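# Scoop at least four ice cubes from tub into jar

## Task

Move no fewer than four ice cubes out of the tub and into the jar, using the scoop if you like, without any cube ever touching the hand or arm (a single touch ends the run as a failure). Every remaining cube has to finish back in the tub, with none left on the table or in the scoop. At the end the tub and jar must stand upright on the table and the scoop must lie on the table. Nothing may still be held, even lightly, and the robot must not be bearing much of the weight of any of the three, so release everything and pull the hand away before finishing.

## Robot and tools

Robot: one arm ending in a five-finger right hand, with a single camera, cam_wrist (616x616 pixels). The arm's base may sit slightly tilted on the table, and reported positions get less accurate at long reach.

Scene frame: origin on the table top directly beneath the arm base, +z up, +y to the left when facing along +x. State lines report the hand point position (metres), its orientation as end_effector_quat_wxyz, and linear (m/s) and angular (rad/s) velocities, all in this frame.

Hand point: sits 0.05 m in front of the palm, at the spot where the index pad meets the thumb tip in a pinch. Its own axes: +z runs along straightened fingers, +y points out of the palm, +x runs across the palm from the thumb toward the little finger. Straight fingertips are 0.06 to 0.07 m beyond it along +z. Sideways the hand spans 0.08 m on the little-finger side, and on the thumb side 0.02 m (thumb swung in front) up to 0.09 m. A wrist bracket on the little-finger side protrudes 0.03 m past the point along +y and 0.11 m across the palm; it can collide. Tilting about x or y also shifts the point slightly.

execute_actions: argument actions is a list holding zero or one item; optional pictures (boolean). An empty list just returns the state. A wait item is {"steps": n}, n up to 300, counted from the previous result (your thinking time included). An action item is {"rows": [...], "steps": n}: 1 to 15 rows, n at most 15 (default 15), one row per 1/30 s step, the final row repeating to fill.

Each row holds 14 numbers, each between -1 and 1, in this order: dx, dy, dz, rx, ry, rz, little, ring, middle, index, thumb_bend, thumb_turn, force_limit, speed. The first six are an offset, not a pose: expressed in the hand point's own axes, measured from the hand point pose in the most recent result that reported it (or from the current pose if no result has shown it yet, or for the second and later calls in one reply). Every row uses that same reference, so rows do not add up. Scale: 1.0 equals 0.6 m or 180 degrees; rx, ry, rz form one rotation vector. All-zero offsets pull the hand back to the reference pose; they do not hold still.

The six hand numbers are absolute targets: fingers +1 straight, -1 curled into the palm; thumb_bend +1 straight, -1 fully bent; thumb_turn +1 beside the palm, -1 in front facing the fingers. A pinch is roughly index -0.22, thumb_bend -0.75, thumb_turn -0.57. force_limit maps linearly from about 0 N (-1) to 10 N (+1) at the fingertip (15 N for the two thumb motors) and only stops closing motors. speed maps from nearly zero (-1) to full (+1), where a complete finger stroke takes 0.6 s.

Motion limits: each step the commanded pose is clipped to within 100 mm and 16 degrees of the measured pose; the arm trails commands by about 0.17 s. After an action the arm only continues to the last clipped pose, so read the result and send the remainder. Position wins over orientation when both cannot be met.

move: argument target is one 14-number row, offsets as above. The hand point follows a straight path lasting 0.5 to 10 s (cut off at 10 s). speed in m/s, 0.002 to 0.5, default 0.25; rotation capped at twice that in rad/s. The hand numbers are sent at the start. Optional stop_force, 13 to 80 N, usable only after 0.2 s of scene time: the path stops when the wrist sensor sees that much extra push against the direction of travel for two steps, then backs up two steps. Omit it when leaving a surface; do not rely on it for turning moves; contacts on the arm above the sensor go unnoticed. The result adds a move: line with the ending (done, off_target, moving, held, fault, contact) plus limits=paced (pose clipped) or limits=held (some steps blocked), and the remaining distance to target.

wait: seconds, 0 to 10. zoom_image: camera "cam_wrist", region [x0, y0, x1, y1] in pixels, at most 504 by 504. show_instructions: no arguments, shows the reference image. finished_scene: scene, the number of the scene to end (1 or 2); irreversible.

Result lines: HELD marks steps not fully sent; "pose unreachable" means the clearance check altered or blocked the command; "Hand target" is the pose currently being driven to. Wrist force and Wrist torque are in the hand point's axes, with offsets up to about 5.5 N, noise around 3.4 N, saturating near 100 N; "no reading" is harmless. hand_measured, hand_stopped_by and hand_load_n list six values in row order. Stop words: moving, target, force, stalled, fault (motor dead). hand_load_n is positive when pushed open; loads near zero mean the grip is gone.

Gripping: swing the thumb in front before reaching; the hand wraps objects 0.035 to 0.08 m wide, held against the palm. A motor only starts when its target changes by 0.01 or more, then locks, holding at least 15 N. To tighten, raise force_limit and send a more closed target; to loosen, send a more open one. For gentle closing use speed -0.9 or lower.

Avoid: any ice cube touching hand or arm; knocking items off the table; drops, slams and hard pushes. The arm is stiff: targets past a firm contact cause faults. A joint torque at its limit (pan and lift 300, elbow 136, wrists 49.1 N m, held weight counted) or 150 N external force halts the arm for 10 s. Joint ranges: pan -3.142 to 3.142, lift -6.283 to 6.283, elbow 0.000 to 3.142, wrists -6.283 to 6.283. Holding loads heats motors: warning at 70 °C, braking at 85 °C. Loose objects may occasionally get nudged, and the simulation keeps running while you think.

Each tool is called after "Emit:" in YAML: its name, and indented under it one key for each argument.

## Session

Emit:
execute_actions:
  actions: []

Scene clock: 0.00 s of 6000.00 s.
end_effector_position=(+0.4557, -0.1977, +0.2430) hand_measured=(+1.000, +1.000, +1.000, +1.000, +1.000, +1.000) hand_load_n=(+0.0, +0.0, +0.0, +0.0, +0.0, +0.0) hand_stopped_by=(target, target, target, target, target, target) hand_force_limit=0.00 hand_speed=-0.80 end_effector_quat_wxyz=(+0.141, +0.693, +0.525, +0.474) end_effector_velocity=(+0.000, -0.001, -0.000) end_effector_angular_velocity=(-0.003, -0.001, -0.000)
Joint positions: [-1.391 -1.331  2.507  0.752  0.583 -1.355]
Joint velocities: [-0.     0.    -0.001 -0.002 -0.    -0.   ]
Wrist force (N, on the end effector, along its own x y z axes, offset not removed): no reading
Wrist torque (N m, same axes, about the end effector's origin, offset not removed): no reading
Hand target: +0.456, -0.198, +0.243; +0.141, +0.693, +0.525, +0.474

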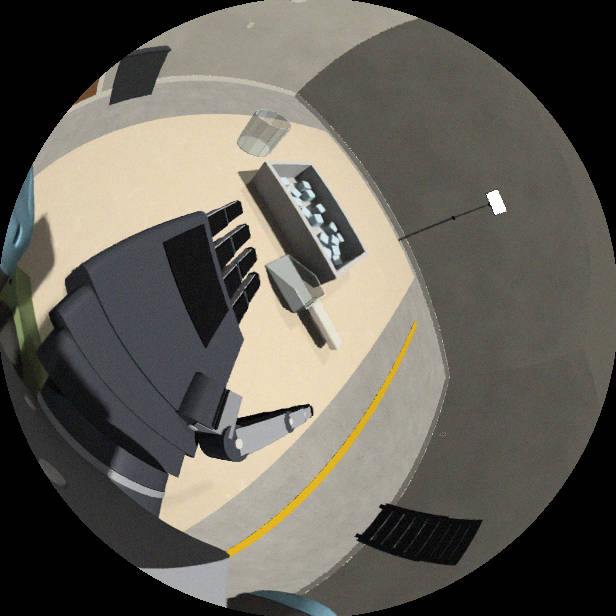

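Emit:
move:
  target: [-0.155,0.2,0.215,-0.127,0.046,0.846,-1,0.1,0.1,0.1,0.45,-1,0.4,0]
  speed: 0.3

Scene clock: 20.27 s of 6000.00 s.
end_effector_position=(+0.6310, -0.2879, +0.2137) hand_measured=(-1.000, +0.100, +0.100, +0.100, +0.450, -1.000) hand_load_n=(+0.0, +0.0, +0.0, +0.0, +0.0, +0.0) hand_stopped_by=(target, target, target, target, target, target) hand_force_limit=0.40 hand_speed=0.00 end_effector_quat_wxyz=(-0.352, +0.615, -0.611, +0.354) end_effector_velocity=(+0.001, -0.001, +0.000) end_effector_angular_velocity=(+0.006, +0.000, -0.006)
Joint positions: [-0.921 -1.328  2.003  0.127  0.781  2.503]
Joint velocities: [ 0.001  0.001 -0.003 -0.001  0.002  0.01 ]
Wrist force (N, on the end effector, along its own x y z axes, offset not removed): [-2.6 -1.0 1.0]
Wrist torque (N m, same axes, about the end effector's origin, offset not removed): [-0.12 0.12 -0.28]
Hand target: +0.631, -0.288, +0.214; -0.352, +0.614, -0.611, +0.354
Off the commanded pose: 0.001 m, 0 deg.
After step 90, 12.23 s passed at rest.
move: done

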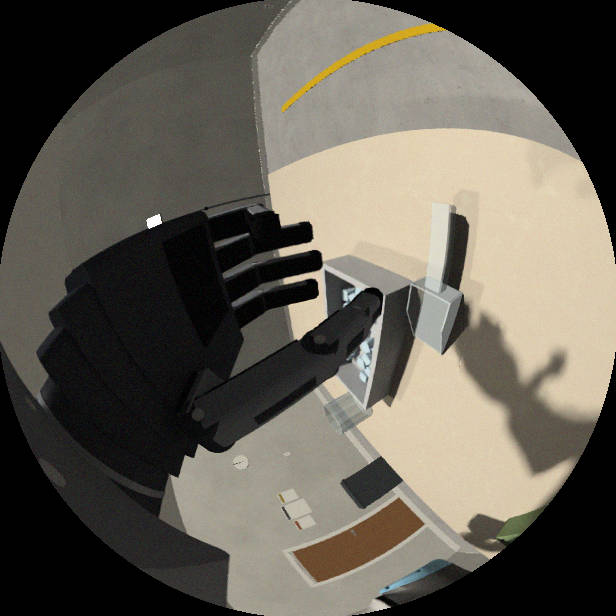

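Emit:
move:
  target: [0.037,0.157,0.11,0,0,0,-1,0.1,0.1,0.1,0.45,-1,0.4,0]
  speed: 0.15

Scene clock: 32.80 s of 6000.00 s.
end_effector_position=(+0.6410, -0.3107, +0.0994) hand_measured=(-1.000, +0.100, +0.100, +0.100, +0.450, -1.000) hand_load_n=(+0.0, +0.0, +0.0, +0.0, +0.0, +0.0) hand_stopped_by=(target, target, target, target, target, target) hand_force_limit=0.40 hand_speed=0.00 end_effector_quat_wxyz=(-0.352, +0.615, -0.611, +0.354) end_effector_velocity=(+0.000, -0.000, -0.003) end_effector_angular_velocity=(+0.001, +0.001, +0.000)
Joint positions: [-0.931 -1.153  2.024 -0.062  0.775  2.493]
Joint velocities: [ 0.     0.005 -0.001 -0.003  0.     0.   ]
Wrist force (N, on the end effector, along its own x y z axes, offset not removed): [-2.3 0.8 0.5]
Wrist torque (N m, same axes, about the end effector's origin, offset not removed): [0.34 0.14 -0.21]
Hand target: +0.641, -0.311, +0.099; -0.352, +0.615, -0.611, +0.354
Off the commanded pose: 0.000 m, 0 deg.
After step 90, 8.23 s passed at rest.
move: done

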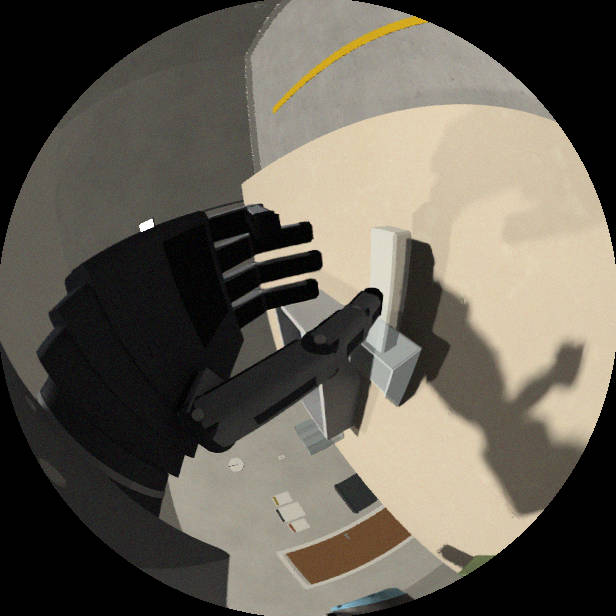

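Emit:
move:
  target: [0,0.073,0.007,0,0,0,-1,0.1,0.1,0.1,0.6,-1,0.4,0]
  speed: 0.05

Scene clock: 46.90 s of 6000.00 s.
end_effector_position=(+0.6227, -0.3110, +0.0596) hand_measured=(-1.000, +0.100, +0.100, +0.100, +0.600, -1.000) hand_load_n=(+0.0, +0.0, +0.0, +0.0, +0.0, +0.0) hand_stopped_by=(target, target, target, target, target, target) hand_force_limit=0.40 hand_speed=0.00 end_effector_quat_wxyz=(-0.352, +0.615, -0.611, +0.354) end_effector_velocity=(+0.000, -0.001, -0.001) end_effector_angular_velocity=(-0.002, -0.002, +0.001)
Joint positions: [-0.961 -1.108  2.064 -0.125  0.754  2.461]
Joint velocities: [-0.001  0.002 -0.    -0.003 -0.001 -0.001]
Wrist force (N, on the end effector, along its own x y z axes, offset not removed): [-1.9 0.2 1.5]
Wrist torque (N m, same axes, about the end effector's origin, offset not removed): [0.10 0.05 -0.19]
Hand target: +0.623, -0.311, +0.059; -0.352, +0.615, -0.611, +0.354
Off the commanded pose: 0.000 m, 0 deg.
After step 90, 9.87 s passed at rest.
move: done

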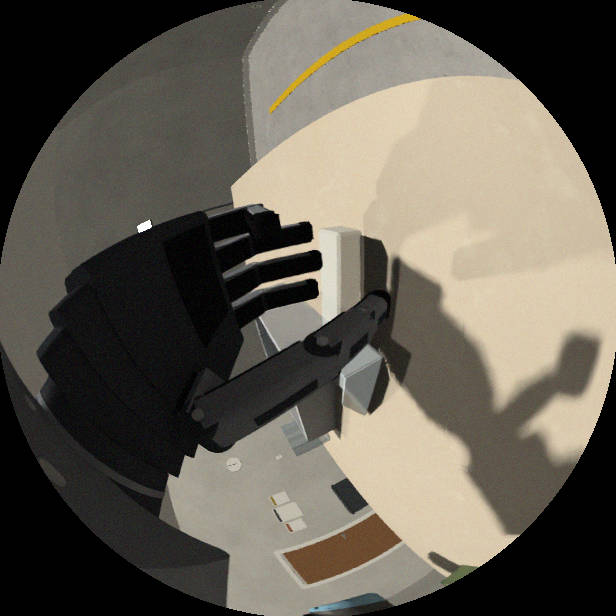

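Emit:
move:
  target: [0,-0.022,0.038,0,0,0,-1,0.2,0.2,0.2,0.6,-1,0.4,0]
  speed: 0.04

Emit:
move:
  target: [0,0.025,0.0145,0,0,0,-1,0.2,0.2,0.2,0.6,-1,0.4,0]
  speed: 0.03

Scene clock: 54.17 s of 6000.00 s.
end_effector_position=(+0.6489, -0.3109, +0.0596) hand_measured=(-1.000, +0.200, +0.200, +0.200, +0.600, -1.000) hand_load_n=(+0.0, +0.0, +0.0, +0.0, +0.0, +0.0) hand_stopped_by=(target, target, target, target, target, target) hand_force_limit=0.40 hand_speed=0.00 end_effector_quat_wxyz=(-0.352, +0.615, -0.611, +0.354) end_effector_velocity=(+0.002, -0.000, -0.000) end_effector_angular_velocity=(-0.001, +0.000, +0.000)
Joint positions: [-0.919 -1.091  2.025 -0.134  0.783  2.505]
Joint velocities: [ 0.003  0.002 -0.003 -0.001  0.002  0.003]
Wrist force (N, on the end effector, along its own x y z axes, offset not removed): [-2.7 -0.5 0.0]
Wrist torque (N m, same axes, about the end effector's origin, offset not removed): [0.03 0.15 -0.20]
Hand target: +0.649, -0.311, +0.060; -0.352, +0.615, -0.611, +0.354
Off the commanded pose: 0.000 m, 0 deg.
After step 90, 3.23 s passed at rest.
move: done

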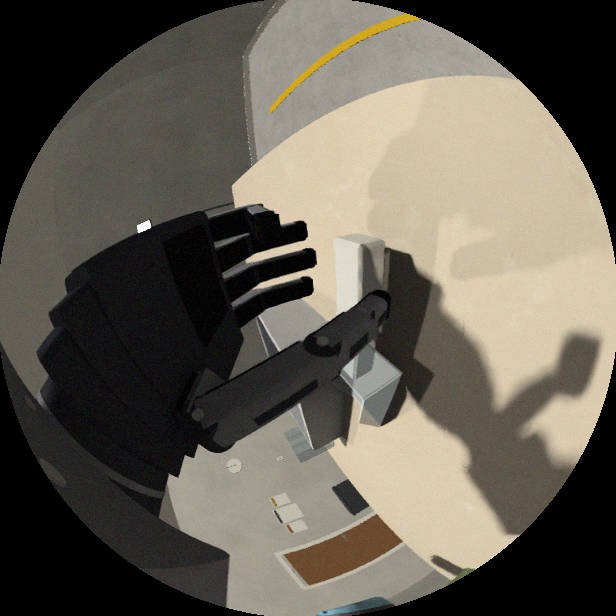

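Scene clock: 55.07 s of 6000.00 s.
end_effector_position=(+0.6489, -0.3110, +0.0425) hand_measured=(-1.000, +0.200, +0.200, +0.200, +0.600, -1.000) hand_load_n=(+0.0, +0.0, +0.0, +0.0, +0.0, +0.0) hand_stopped_by=(target, target, target, target, target, target) hand_force_limit=0.40 hand_speed=0.00 end_effector_quat_wxyz=(-0.352, +0.615, -0.611, +0.354) end_effector_velocity=(-0.001, +0.001, -0.003) end_effector_angular_velocity=(+0.003, +0.002, -0.001)
Joint positions: [-0.919 -1.066  2.029 -0.164  0.783  2.504]
Joint velocities: [-0.     0.003  0.002 -0.003  0.     0.001]
Wrist force (N, on the end effector, along its own x y z axes, offset not removed): [-2.6 1.9 0.0]
Wrist torque (N m, same axes, about the end effector's origin, offset not removed): [0.42 0.22 -0.28]
Hand target: +0.649, -0.311, +0.042; -0.352, +0.615, -0.611, +0.354
Off the commanded pose: 0.000 m, 0 deg.
move: done

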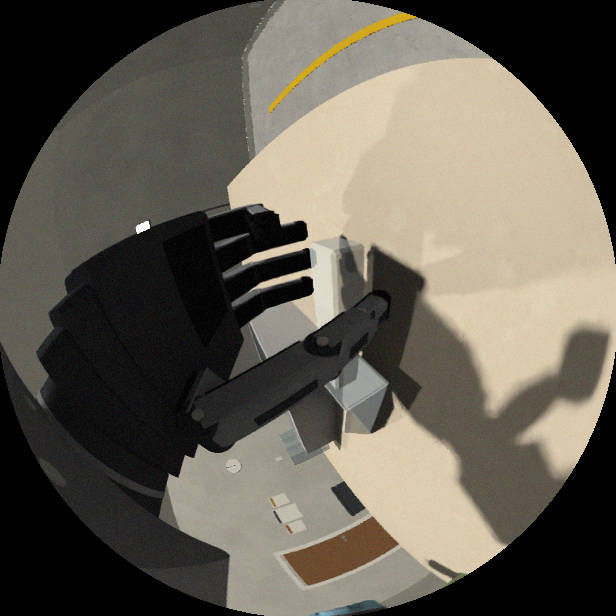

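Emit:
move:
  target: [0,-0.013,0.012,0,0,0,-1,0.2,0.2,0.2,0.45,-1,0.4,-0.5]
  speed: 0.03

Emit:
move:
  target: [0,0,0,0,0,0,-1,-0.6,-0.6,-0.6,-0.1,-1,0.7,-0.85]

Scene clock: 60.63 s of 6000.00 s.
end_effector_position=(+0.6589, -0.3109, +0.0456) hand_measured=(-1.000, +0.200, +0.200, +0.200, +0.450, -1.000) hand_load_n=(+0.0, +0.0, +0.0, +0.0, +0.0, +0.0) hand_stopped_by=(target, target, target, target, target, target) hand_force_limit=0.40 hand_speed=-0.50 end_effector_quat_wxyz=(-0.352, +0.615, -0.611, +0.354) end_effector_velocity=(+0.003, +0.000, +0.001) end_effector_angular_velocity=(-0.001, -0.001, +0.001)
Joint positions: [-0.904 -1.064  2.014 -0.161  0.793  2.52 ]
Joint velocities: [ 0.004  0.    -0.003 -0.001  0.002  0.003]
Wrist force (N, on the end effector, along its own x y z axes, offset not removed): [-1.7 1.7 -0.3]
Wrist torque (N m, same axes, about the end effector's origin, offset not removed): [0.33 0.03 -0.15]
Hand target: +0.659, -0.311, +0.046; -0.352, +0.615, -0.611, +0.354
Off the commanded pose: 0.000 m, 0 deg.
After step 90, 1.80 s passed at rest.
move: done

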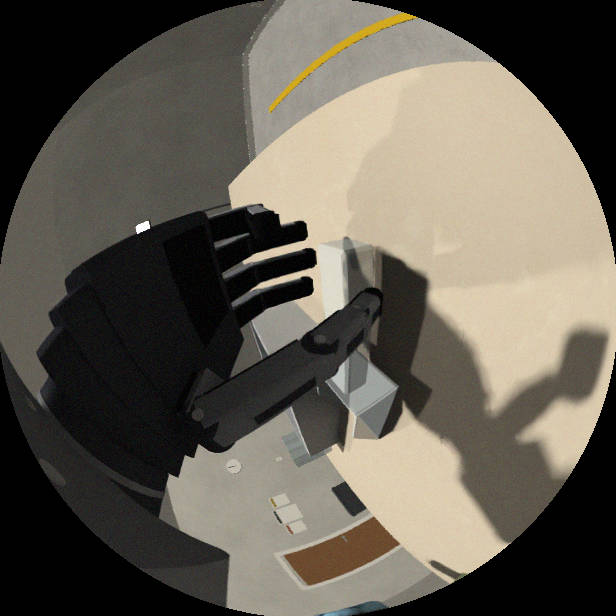

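Scene clock: 62.53 s of 6000.00 s.
end_effector_position=(+0.6589, -0.3109, +0.0456) hand_measured=(-1.000, -0.188, -0.130, -0.204, +0.238, -1.000) hand_load_n=(+0.0, +7.5, +0.5, +9.0, +18.5, +5.5) hand_stopped_by=(target, force, force, force, force, target) hand_force_limit=0.70 hand_speed=-0.85 end_effector_quat_wxyz=(-0.352, +0.615, -0.611, +0.354) end_effector_velocity=(-0.000, +0.000, -0.001) end_effector_angular_velocity=(+0.001, +0.001, +0.000)
Joint positions: [-0.904 -1.064  2.014 -0.161  0.793  2.52 ]
Joint velocities: [ 0.     0.001  0.     0.    -0.     0.   ]
Wrist force (N, on the end effector, along its own x y z axes, offset not removed): [-3.3 -0.6 -0.4]
Wrist torque (N m, same axes, about the end effector's origin, offset not removed): [0.17 0.16 -0.13]
Hand target: +0.659, -0.311, +0.046; -0.352, +0.615, -0.611, +0.354
Off the commanded pose: 0.000 m, 0 deg.
move: done

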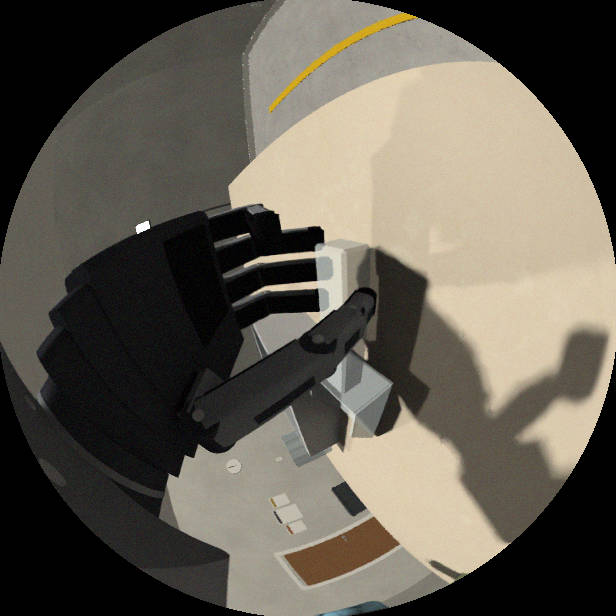

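Emit:
move:
  target: [0,-0.245,-0.142,0,0,0,-1,-0.6,-0.6,-0.6,-0.1,-1,0.7,-0.85]
  speed: 0.15

Emit:
move:
  target: [-0.3,-0.17,0.2,0,0.05,-0.087,-1,-0.6,-0.6,-0.6,-0.1,-1,0.7,-0.85]
  speed: 0.15

Emit:
zoom_image:
  camera: "cam_wrist"
  region: [280,200,580,500]

Scene clock: 71.27 s of 6000.00 s.
end_effector_position=(+0.6588, -0.3099, +0.2153) hand_measured=(-1.000, -0.188, -0.130, -0.204, +0.238, -1.000) hand_load_n=(+0.0, +6.0, +0.0, +9.0, +19.0, +5.5) hand_stopped_by=(target, force, force, force, force, target) hand_force_limit=0.70 hand_speed=-0.85 end_effector_quat_wxyz=(-0.352, +0.615, -0.611, +0.354) end_effector_velocity=(-0.000, -0.001, +0.003) end_effector_angular_velocity=(-0.001, +0.001, -0.001)
Joint positions: [-0.902 -1.281  1.932  0.136  0.795  2.522]
Joint velocities: [-0.001 -0.003 -0.003  0.006  0.    -0.001]
Wrist force (N, on the end effector, along its own x y z axes, offset not removed): [-3.7 2.8 -0.5]
Wrist torque (N m, same axes, about the end effector's origin, offset not removed): [0.50 0.42 -0.24]
Hand target: +0.659, -0.310, +0.216; -0.352, +0.615, -0.611, +0.354
Off the commanded pose: 0.000 m, 0 deg.
After step 90, 4.10 s passed at rest.
move: done

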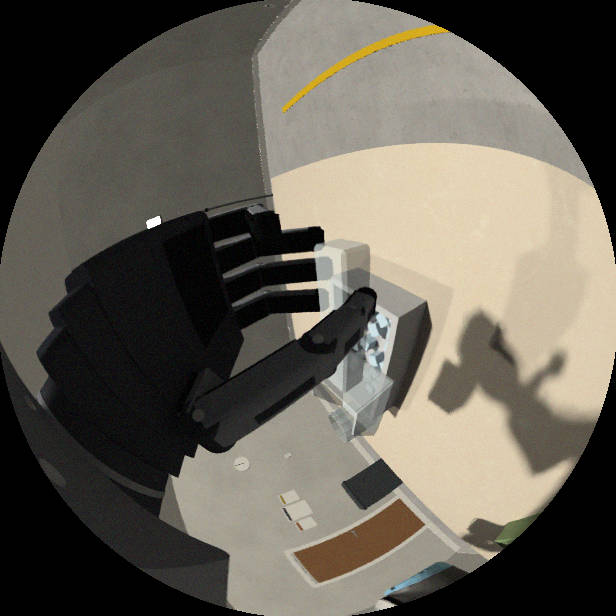

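Scene clock: 73.37 s of 6000.00 s.
end_effector_position=(+0.8127, -0.1290, +0.2429) hand_measured=(-1.000, -0.188, -0.130, -0.204, +0.238, -1.000) hand_load_n=(+0.0, +6.0, +0.0, +9.0, +19.0, +5.5) hand_stopped_by=(target, force, force, force, force, target) hand_force_limit=0.70 hand_speed=-0.85 end_effector_quat_wxyz=(-0.252, +0.662, -0.547, +0.446) end_effector_velocity=(+0.001, +0.002, -0.001) end_effector_angular_velocity=(-0.004, +0.002, -0.000)
Joint positions: [-0.402 -1.289  1.845 -0.04   1.334  2.643]
Joint velocities: [ 0.005  0.003 -0.002 -0.001  0.006 -0.001]
Wrist force (N, on the end effector, along its own x y z axes, offset not removed): [-3.0 2.0 0.9]
Wrist torque (N m, same axes, about the end effector's origin, offset not removed): [0.31 0.15 -0.29]
Hand target: +0.813, -0.129, +0.243; -0.252, +0.662, -0.547, +0.446
Off the commanded pose: 0.001 m, 0 deg.
move: done

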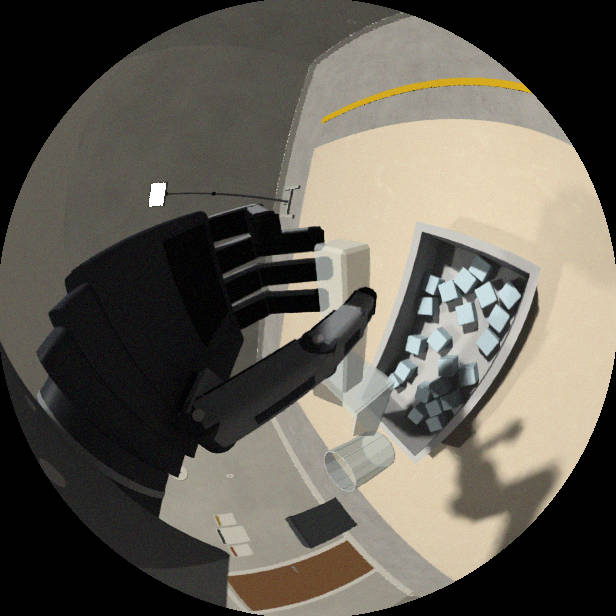

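Region (280, 200, 580, 500) of cam_wrist's 616x616 image, scaled by 1.680, with more detail than that image has.

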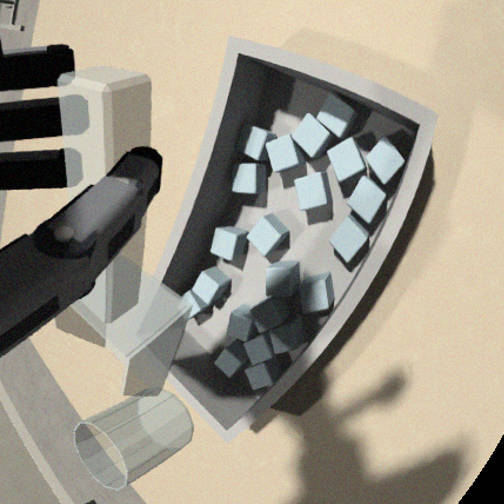

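Emit:
move:
  target: [0.006,0.082,-0.04,0,0.103,-0.178,-1,-0.6,-0.6,-0.6,-0.1,-1,0.7,-0.85]
  speed: 0.12

Emit:
zoom_image:
  camera: "cam_wrist"
  region: [250,330,470,550]

Scene clock: 91.33 s of 6000.00 s.
end_effector_position=(+0.7674, -0.1422, +0.2151) hand_measured=(-1.000, -0.188, -0.130, -0.204, +0.238, -1.000) hand_load_n=(+0.0, +6.0, +0.0, +9.0, +19.0, +5.5) hand_stopped_by=(target, force, force, force, force, target) hand_force_limit=0.70 hand_speed=-0.85 end_effector_quat_wxyz=(-0.030, +0.707, -0.377, +0.597) end_effector_velocity=(-0.001, -0.000, -0.002) end_effector_angular_velocity=(-0.010, +0.001, -0.000)
Joint positions: [-0.281 -1.328  2.055 -0.432  1.68   2.142]
Joint velocities: [ 0.001  0.002  0.005 -0.011  0.004 -0.009]
Wrist force (N, on the end effector, along its own x y z axes, offset not removed): [-3.5 1.9 1.6]
Wrist torque (N m, same axes, about the end effector's origin, offset not removed): [0.27 0.20 -0.23]
Hand target: +0.767, -0.142, +0.215; -0.030, +0.707, -0.377, +0.597
Off the commanded pose: 0.000 m, 0 deg.
After step 90, 11.87 s passed at rest.
move: done

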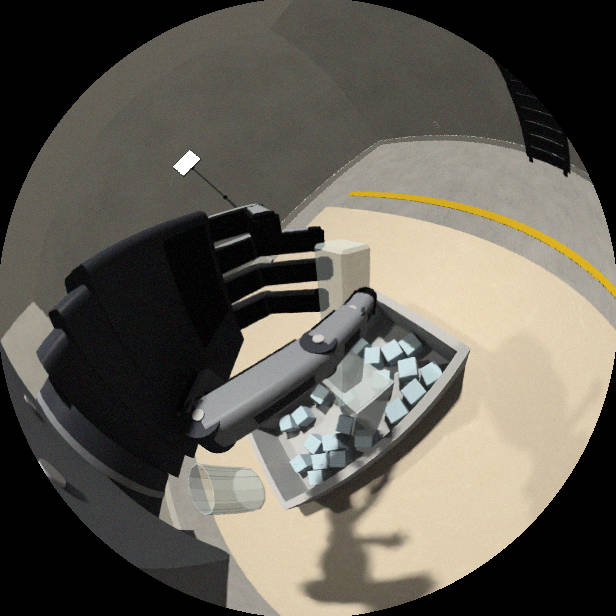

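Region (250, 330, 470, 550) of cam_wrist's 616x616 image, scaled by 2.291, with more detail than that image has.

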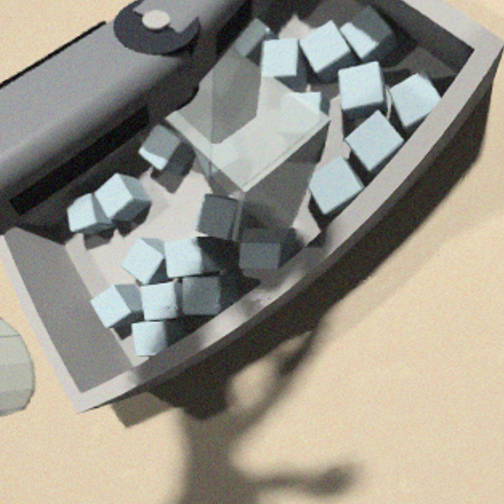

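Emit:
move:
  target: [-0.0245,0.0275,-0.013,0,0,0,-1,-0.6,-0.6,-0.6,-0.1,-1,0.7,-0.85]
  speed: 0.03

Emit:
zoom_image:
  camera: "cam_wrist"
  region: [290,350,430,490]

Scene clock: 98.70 s of 6000.00 s.
end_effector_position=(+0.7526, -0.1425, +0.1973) hand_measured=(-1.000, -0.188, -0.130, -0.204, +0.238, -1.000) hand_load_n=(+0.0, +3.5, +0.0, +12.0, +18.0, +5.5) hand_stopped_by=(target, force, force, force, force, target) hand_force_limit=0.70 hand_speed=-0.85 end_effector_quat_wxyz=(-0.030, +0.707, -0.377, +0.597) end_effector_velocity=(-0.002, +0.000, -0.004) end_effector_angular_velocity=(+0.003, +0.002, -0.000)
Joint positions: [-0.291 -1.327  2.096 -0.474  1.67   2.139]
Joint velocities: [-0.001  0.002  0.004 -0.003 -0.001  0.001]
Wrist force (N, on the end effector, along its own x y z axes, offset not removed): [-2.6 -1.7 0.7]
Wrist torque (N m, same axes, about the end effector's origin, offset not removed): [-0.03 0.56 -0.17]
Hand target: +0.752, -0.142, +0.197; -0.030, +0.707, -0.377, +0.597
Off the commanded pose: 0.000 m, 0 deg.
After step 90, 3.27 s passed at rest.
move: done

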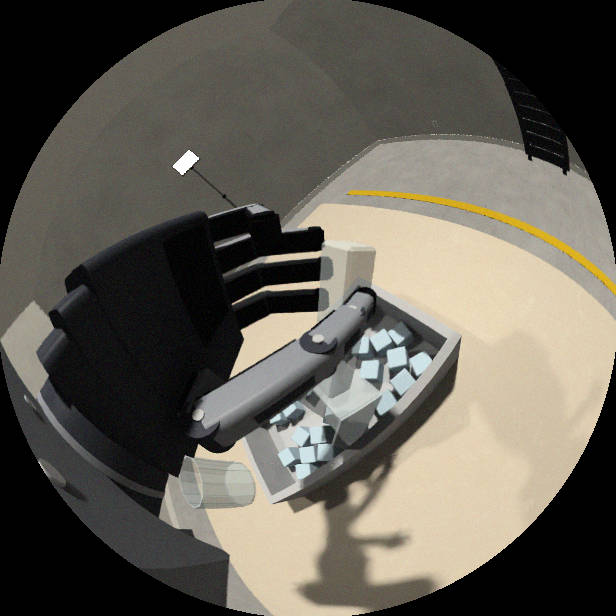

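Region (290, 350, 430, 490) of cam_wrist's 616x616 image, scaled by 3.600, with more detail than that image has.

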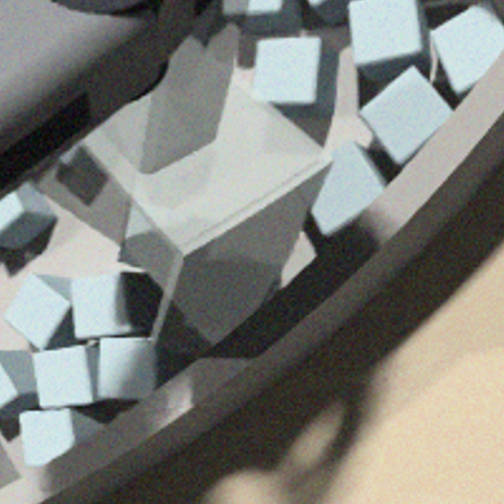

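Emit:
move:
  target: [0,-0.007,0.012,0,0,0,-1,-0.6,-0.7,-0.6,-0.1,-1,0.2,-0.9]
  speed: 0.02

Emit:
zoom_image:
  camera: "cam_wrist"
  region: [270,350,420,500]

Scene clock: 106.37 s of 6000.00 s.
end_effector_position=(+0.7607, -0.1424, +0.1973) hand_measured=(-1.000, -0.188, -0.150, -0.204, +0.240, -1.000) hand_load_n=(+0.0, +2.0, +7.5, +7.5, +20.5, +5.0) hand_stopped_by=(target, force, force, force, force, target) hand_force_limit=0.20 hand_speed=-0.90 end_effector_quat_wxyz=(-0.030, +0.707, -0.377, +0.597) end_effector_velocity=(+0.002, -0.000, -0.001) end_effector_angular_velocity=(+0.000, +0.001, -0.000)
Joint positions: [-0.286 -1.315  2.08  -0.47   1.675  2.141]
Joint velocities: [ 0.001  0.004 -0.005  0.002  0.001  0.   ]
Wrist force (N, on the end effector, along its own x y z axes, offset not removed): [-3.0 1.4 0.6]
Wrist torque (N m, same axes, about the end effector's origin, offset not removed): [0.32 0.26 -0.17]
Hand target: +0.761, -0.142, +0.197; -0.030, +0.707, -0.377, +0.597
Off the commanded pose: 0.000 m, 0 deg.
After step 90, 3.93 s passed at rest.
move: done

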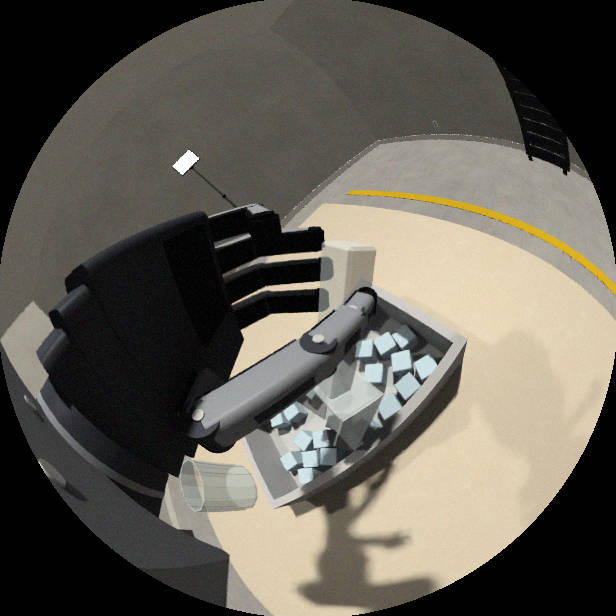

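Region (270, 350, 420, 500) of cam_wrist's 616x616 image, scaled by 3.360, with more detail than that image has.

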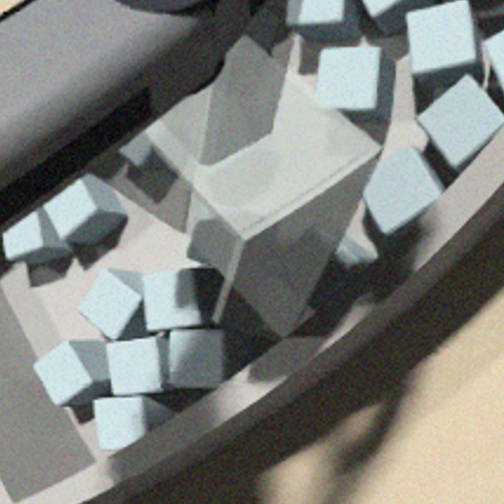

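Emit:
move:
  target: [-0.007,-0.006,-0.009,0,0,0,-1,-0.6,-0.7,-0.6,-0.1,-1,0.2,-0.9]
  speed: 0.02

Emit:
move:
  target: [-0.04,0,0,0,0,0,-1,-0.6,-0.7,-0.6,-0.1,-1,0.2,-0.9]
  speed: 0.02

Emit:
zoom_image:
  camera: "cam_wrist"
  region: [250,340,420,510]

Scene clock: 119.57 s of 6000.00 s.
end_effector_position=(+0.7578, -0.1354, +0.1971) hand_measured=(-1.000, -0.188, -0.150, -0.204, +0.240, -1.000) hand_load_n=(+0.0, +2.0, +7.5, +8.0, +20.5, +5.0) hand_stopped_by=(target, force, force, force, force, target) hand_force_limit=0.20 hand_speed=-0.90 end_effector_quat_wxyz=(-0.030, +0.707, -0.377, +0.597) end_effector_velocity=(-0.001, +0.002, +0.001) end_effector_angular_velocity=(-0.001, -0.001, -0.000)
Joint positions: [-0.275 -1.319  2.086 -0.471  1.686  2.144]
Joint velocities: [ 0.003 -0.002  0.001 -0.     0.003  0.001]
Wrist force (N, on the end effector, along its own x y z axes, offset not removed): [-2.3 1.3 0.6]
Wrist torque (N m, same axes, about the end effector's origin, offset not removed): [0.29 0.05 -0.14]
Hand target: +0.758, -0.135, +0.197; -0.030, +0.707, -0.377, +0.597
Off the commanded pose: 0.000 m, 0 deg.
After step 90, 9.47 s passed at rest.
move: done

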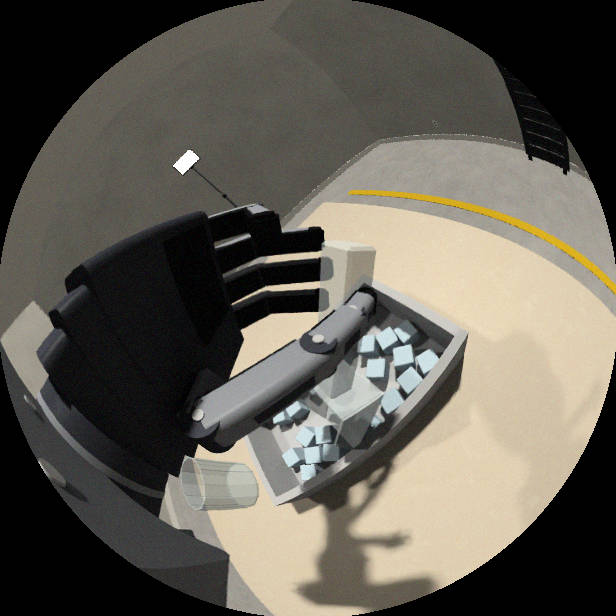

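Scene clock: 121.07 s of 6000.00 s.
end_effector_position=(+0.7578, -0.1219, +0.1776) hand_measured=(-1.000, -0.188, -0.150, -0.204, +0.240, -1.000) hand_load_n=(+0.0, +1.5, +7.0, +8.5, +20.0, +5.0) hand_stopped_by=(target, force, force, force, force, target) hand_force_limit=0.20 hand_speed=-0.90 end_effector_quat_wxyz=(-0.030, +0.707, -0.377, +0.597) end_effector_velocity=(-0.000, +0.002, -0.002) end_effector_angular_velocity=(+0.000, +0.001, +0.000)
Joint positions: [-0.251 -1.293  2.098 -0.508  1.709  2.151]
Joint velocities: [ 0.003  0.003  0.001 -0.002  0.002  0.   ]
Wrist force (N, on the end effector, along its own x y z axes, offset not removed): [-1.1 -0.4 1.6]
Wrist torque (N m, same axes, about the end effector's origin, offset not removed): [-0.05 -0.10 -0.17]
Hand target: +0.758, -0.122, +0.177; -0.030, +0.707, -0.377, +0.597
Off the commanded pose: 0.000 m, 0 deg.
move: done

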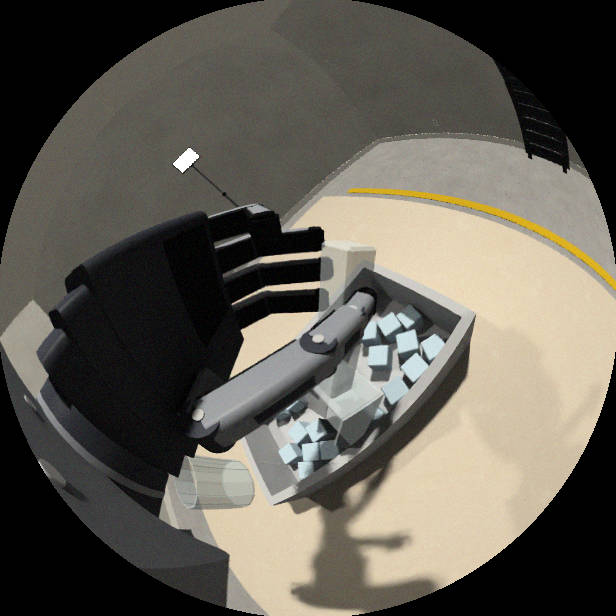

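Region (250, 340, 420, 510) of cam_wrist's 616x616 image, scaled by 2.965, with more detail than that image has.

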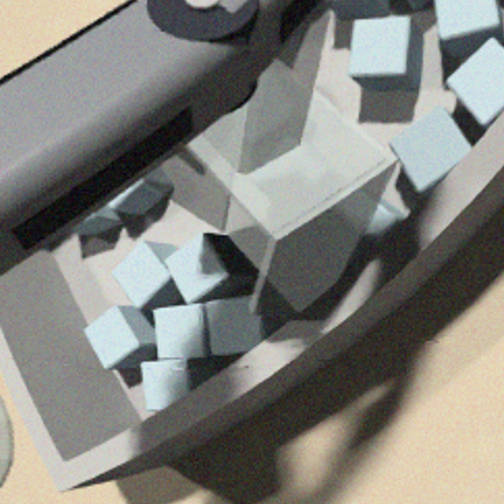

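Emit:
move:
  target: [0.043,0.052,0.033,0,0,0,-1,-0.6,-0.7,-0.6,-0.1,-1,0.2,-0.9]
  speed: 0.03

Emit:
move:
  target: [-0.062,0.05,0.026,0,-0.064,0.111,-1,-0.6,-0.7,-0.6,-0.1,-1,0.2,-0.9]
  speed: 0.05

Emit:
zoom_image:
  camera: "cam_wrist"
  region: [250,320,450,520]

Scene clock: 134.87 s of 6000.00 s.
end_effector_position=(+0.7595, -0.1667, +0.1777) hand_measured=(-1.000, -0.188, -0.150, -0.204, +0.240, -1.000) hand_load_n=(+0.0, +1.5, +7.5, +8.5, +20.0, +5.0) hand_stopped_by=(target, force, force, force, force, target) hand_force_limit=0.20 hand_speed=-0.90 end_effector_quat_wxyz=(-0.030, +0.707, -0.377, +0.597) end_effector_velocity=(+0.001, -0.002, +0.001) end_effector_angular_velocity=(-0.000, -0.003, +0.000)
Joint positions: [-0.329 -1.29   2.093 -0.509  1.633  2.128]
Joint velocities: [-0.003 -0.001 -0.001 -0.001 -0.004 -0.   ]
Wrist force (N, on the end effector, along its own x y z axes, offset not removed): [-4.5 1.9 0.5]
Wrist torque (N m, same axes, about the end effector's origin, offset not removed): [0.36 0.46 -0.26]
Hand target: +0.760, -0.167, +0.178; -0.030, +0.707, -0.377, +0.597
Off the commanded pose: 0.000 m, 0 deg.
After step 90, 8.97 s passed at rest.
move: done

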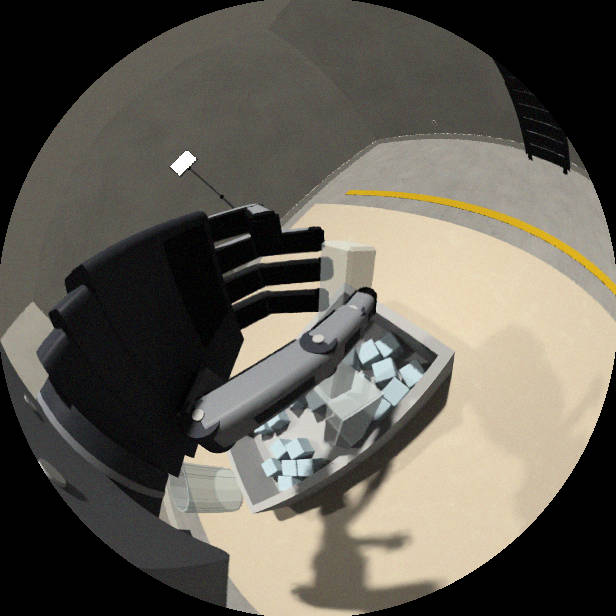

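Scene clock: 139.17 s of 6000.00 s.
end_effector_position=(+0.7581, -0.1734, +0.1280) hand_measured=(-1.000, -0.188, -0.150, -0.204, +0.240, -1.000) hand_load_n=(+0.0, +1.5, +7.0, +8.5, +20.0, +5.0) hand_stopped_by=(target, force, force, force, force, target) hand_force_limit=0.20 hand_speed=-0.90 end_effector_quat_wxyz=(-0.170, +0.687, -0.489, +0.510) end_effector_velocity=(+0.001, -0.001, -0.001) end_effector_angular_velocity=(+0.012, -0.002, -0.000)
Joint positions: [-0.446 -1.239  2.054 -0.366  1.395  2.425]
Joint velocities: [-0.004  0.003 -0.003  0.003 -0.009  0.009]
Wrist force (N, on the end effector, along its own x y z axes, offset not removed): [-2.9 1.6 1.2]
Wrist torque (N m, same axes, about the end effector's origin, offset not removed): [0.24 0.22 -0.25]
Hand target: +0.758, -0.173, +0.128; -0.171, +0.687, -0.489, +0.509
Off the commanded pose: 0.000 m, 0 deg.
move: done

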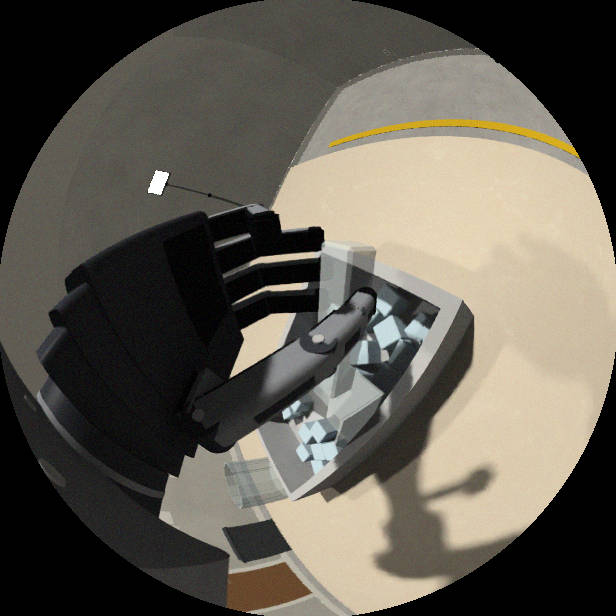

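Region (250, 320, 450, 520) of cam_wrist's 616x616 image, scaled by 2.520, with more detail than that image has.

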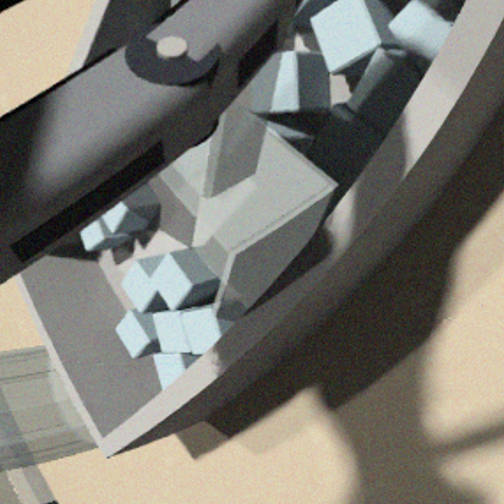

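Emit:
move:
  target: [-0.032,0.003,0.002,0,0,0,-1,-0.6,-0.7,-0.6,-0.1,-1,0.2,-0.9]
  speed: 0.02

Emit:
zoom_image:
  camera: "cam_wrist"
  region: [250,320,450,520]

Scene clock: 146.47 s of 6000.00 s.
end_effector_position=(+0.7582, -0.1584, +0.1160) hand_measured=(-1.000, -0.188, -0.150, -0.204, +0.240, -1.000) hand_load_n=(+0.0, +2.5, +9.0, +7.0, +20.0, +3.0) hand_stopped_by=(target, force, force, force, force, target) hand_force_limit=0.20 hand_speed=-0.90 end_effector_quat_wxyz=(-0.170, +0.687, -0.489, +0.510) end_effector_velocity=(-0.001, +0.002, -0.003) end_effector_angular_velocity=(+0.000, +0.003, +0.000)
Joint positions: [-0.422 -1.227  2.066 -0.392  1.417  2.436]
Joint velocities: [ 0.003  0.002  0.003 -0.002  0.002 -0.   ]
Wrist force (N, on the end effector, along its own x y z axes, offset not removed): [-1.9 0.2 -0.1]
Wrist torque (N m, same axes, about the end effector's origin, offset not removed): [0.22 0.08 -0.14]
Hand target: +0.758, -0.158, +0.116; -0.170, +0.687, -0.489, +0.510
Off the commanded pose: 0.000 m, 0 deg.
After step 90, 3.03 s passed at rest.
move: done

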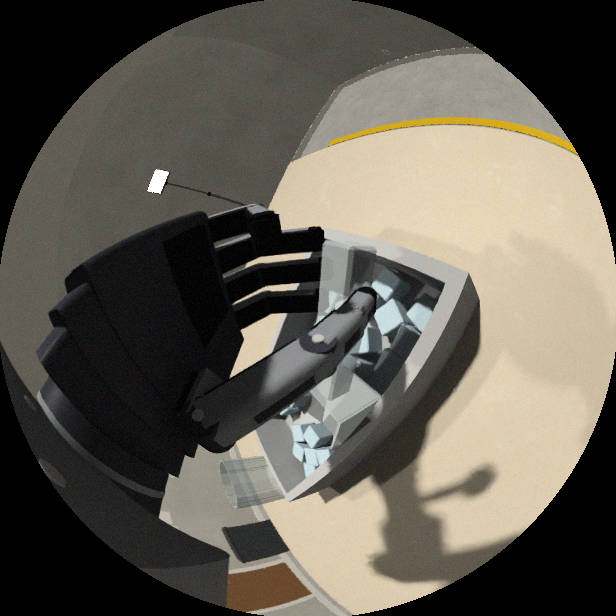

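Region (250, 320, 450, 520) of cam_wrist's 616x616 image, scaled by 2.520, with more detail than that image has.

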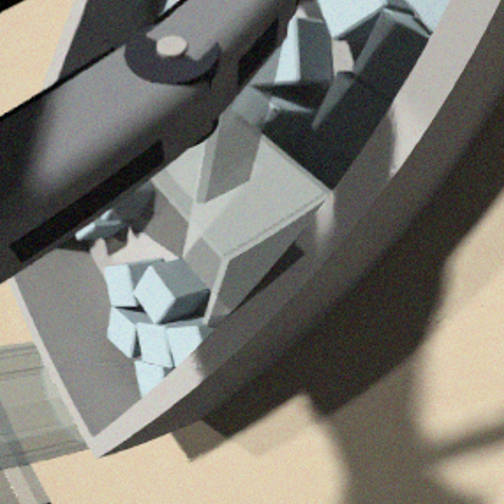

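Emit:
execute_actions:
  actions: []

Scene clock: 169.63 s of 6000.00 s.
end_effector_position=(+0.7582, -0.1583, +0.1159) hand_measured=(-1.000, -0.188, -0.150, -0.204, +0.240, -1.000) hand_load_n=(+0.0, +2.5, +9.0, +7.0, +20.0, +3.0) hand_stopped_by=(target, force, force, force, force, target) hand_force_limit=0.20 hand_speed=-0.90 end_effector_quat_wxyz=(-0.170, +0.687, -0.489, +0.510) end_effector_velocity=(+0.000, +0.000, -0.000) end_effector_angular_velocity=(-0.000, -0.000, +0.001)
Joint positions: [-0.421 -1.227  2.066 -0.392  1.417  2.436]
Joint velocities: [ 0.     0.001 -0.    -0.001 -0.    -0.   ]
Wrist force (N, on the end effector, along its own x y z axes, offset not removed): [-1.0 0.6 0.6]
Wrist torque (N m, same axes, about the end effector's origin, offset not removed): [0.22 0.00 -0.16]
Hand target: +0.758, -0.158, +0.116; -0.170, +0.687, -0.489, +0.510
Off the commanded pose: 0.000 m, 0 deg.
Steps of this call (steps 1 to 90: nothing new was sent; then 20.17 s passed at rest). Readings (end_effector_position | what the end effector reports):
1: (+0.7582, -0.1584, +0.1160) | hand_measured=(-1.000, -0.188, -0.150, -0.204, +0.240, -1.000) hand_load_n=(+0.0, +2.5, +9.0, +7.0, +20.0, +3.0) hand_stopped_by=(target, force, force, force, force, target) hand_force_limit=0.20 hand_speed=-0.90
2: (+0.7582, -0.1584, +0.1160) | hand_measured=(-1.000, -0.188, -0.150, -0.204, +0.240, -1.000) hand_load_n=(+0.0, +2.5, +9.0, +7.0, +20.0, +3.0) hand_stopped_by=(target, force, force, force, force, target) hand_force_limit=0.20 hand_speed=-0.90
4: (+0.7582, -0.1583, +0.1159) | hand_measured=(-1.000, -0.188, -0.150, -0.204, +0.240, -1.000) hand_load_n=(+0.0, +2.5, +9.0, +7.0, +20.0, +3.0) hand_stopped_by=(target, force, force, force, force, target) hand_force_limit=0.20 hand_speed=-0.90
8: (+0.7582, -0.1583, +0.1159) | hand_measured=(-1.000, -0.188, -0.150, -0.204, +0.240, -1.000) hand_load_n=(+0.0, +2.5, +9.0, +7.0, +20.0, +3.0) hand_stopped_by=(target, force, force, force, force, target) hand_force_limit=0.20 hand_speed=-0.90
90: the state above

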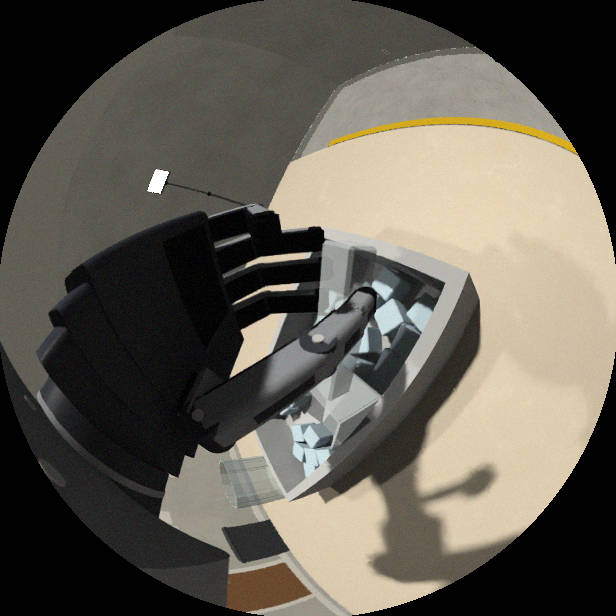

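Emit:
move:
  target: [-0.023,-0.0157,0.0062,-0.0188,-0.0102,-0.0059,-1,-0.6,-0.7,-0.6,-0.1,-1,0.2,-0.9]
  speed: 0.025

Emit:
zoom_image:
  camera: "cam_wrist"
  region: [230,370,400,520]

Scene clock: 180.43 s of 6000.00 s.
end_effector_position=(+0.7659, -0.1434, +0.1139) hand_measured=(-1.000, -0.188, -0.150, -0.204, +0.240, -1.000) hand_load_n=(+0.0, +1.5, +8.0, +6.5, +20.5, +3.5) hand_stopped_by=(target, force, force, force, force, target) hand_force_limit=0.20 hand_speed=-0.90 end_effector_quat_wxyz=(-0.153, +0.705, -0.494, +0.486) end_effector_velocity=(+0.002, +0.002, -0.000) end_effector_angular_velocity=(-0.000, +0.010, +0.000)
Joint positions: [-0.381 -1.205  2.013 -0.298  1.467  2.428]
Joint velocities: [ 0.005  0.004 -0.009  0.014  0.007 -0.001]
Wrist force (N, on the end effector, along its own x y z axes, offset not removed): [-2.3 1.3 1.0]
Wrist torque (N m, same axes, about the end effector's origin, offset not removed): [0.31 0.17 -0.12]
Hand target: +0.766, -0.143, +0.114; -0.153, +0.705, -0.494, +0.485
Off the commanded pose: 0.000 m, 0 deg.
After step 90, 6.17 s passed at rest.
move: done

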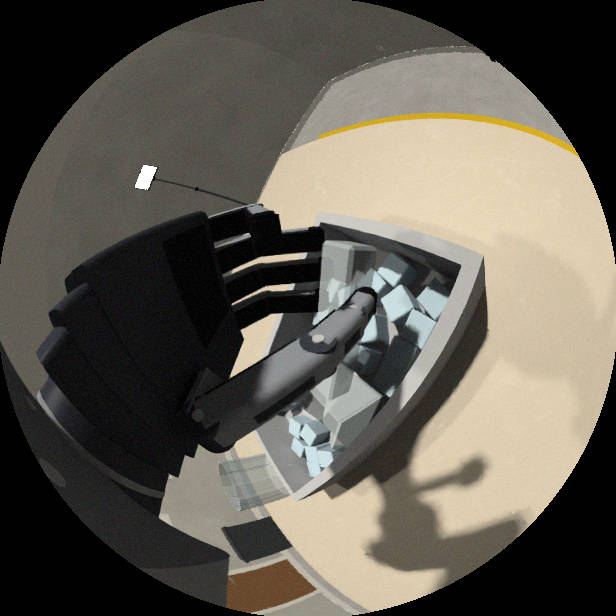

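Region (230, 370, 400, 520) of cam_wrist's 616x616 image, scaled by 2.965, with more detail than that image has; it fills the top 445 rows of this view, and the rest is white.

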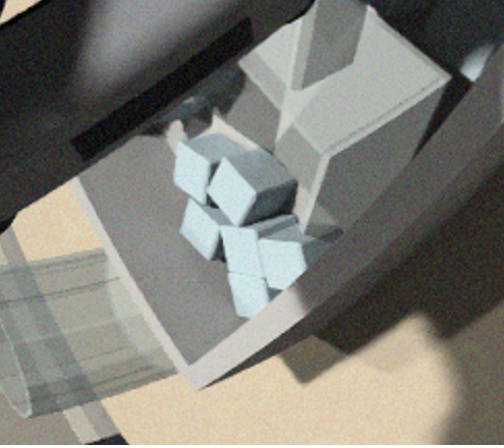

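Emit:
move:
  target: [-0.028,-0.0153,-0.0088,0,0,0,-1,-0.6,-0.7,-0.6,-0.1,-1,0.2,-0.9]
  speed: 0.02

Emit:
zoom_image:
  camera: "cam_wrist"
  region: [230,370,400,520]

Scene clock: 186.33 s of 6000.00 s.
end_effector_position=(+0.7658, -0.1237, +0.1139) hand_measured=(-1.000, -0.188, -0.150, -0.204, +0.240, -1.000) hand_load_n=(+0.0, +1.5, +7.5, +6.0, +21.0, +3.0) hand_stopped_by=(target, force, force, force, force, target) hand_force_limit=0.20 hand_speed=-0.90 end_effector_quat_wxyz=(-0.153, +0.704, -0.494, +0.486) end_effector_velocity=(+0.000, +0.002, +0.001) end_effector_angular_velocity=(-0.001, -0.001, +0.000)
Joint positions: [-0.348 -1.208  2.017 -0.301  1.496  2.444]
Joint velocities: [ 0.003 -0.002  0.    -0.     0.003  0.001]
Wrist force (N, on the end effector, along its own x y z axes, offset not removed): [0.5 0.3 1.7]
Wrist torque (N m, same axes, about the end effector's origin, offset not removed): [0.17 0.33 -0.26]
Hand target: +0.766, -0.124, +0.114; -0.153, +0.705, -0.494, +0.486
Off the commanded pose: 0.000 m, 0 deg.
After step 90, 1.63 s passed at rest.
move: done

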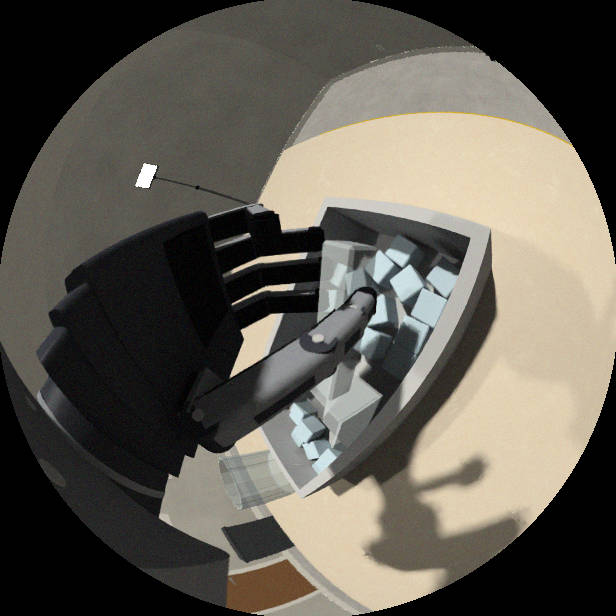

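Region (230, 370, 400, 520) of cam_wrist's 616x616 image, scaled by 2.965, with more detail than that image has; it fills the top 445 rows of this view, and the rest is white.

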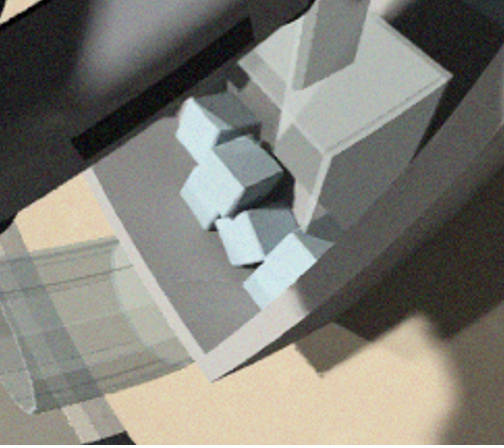

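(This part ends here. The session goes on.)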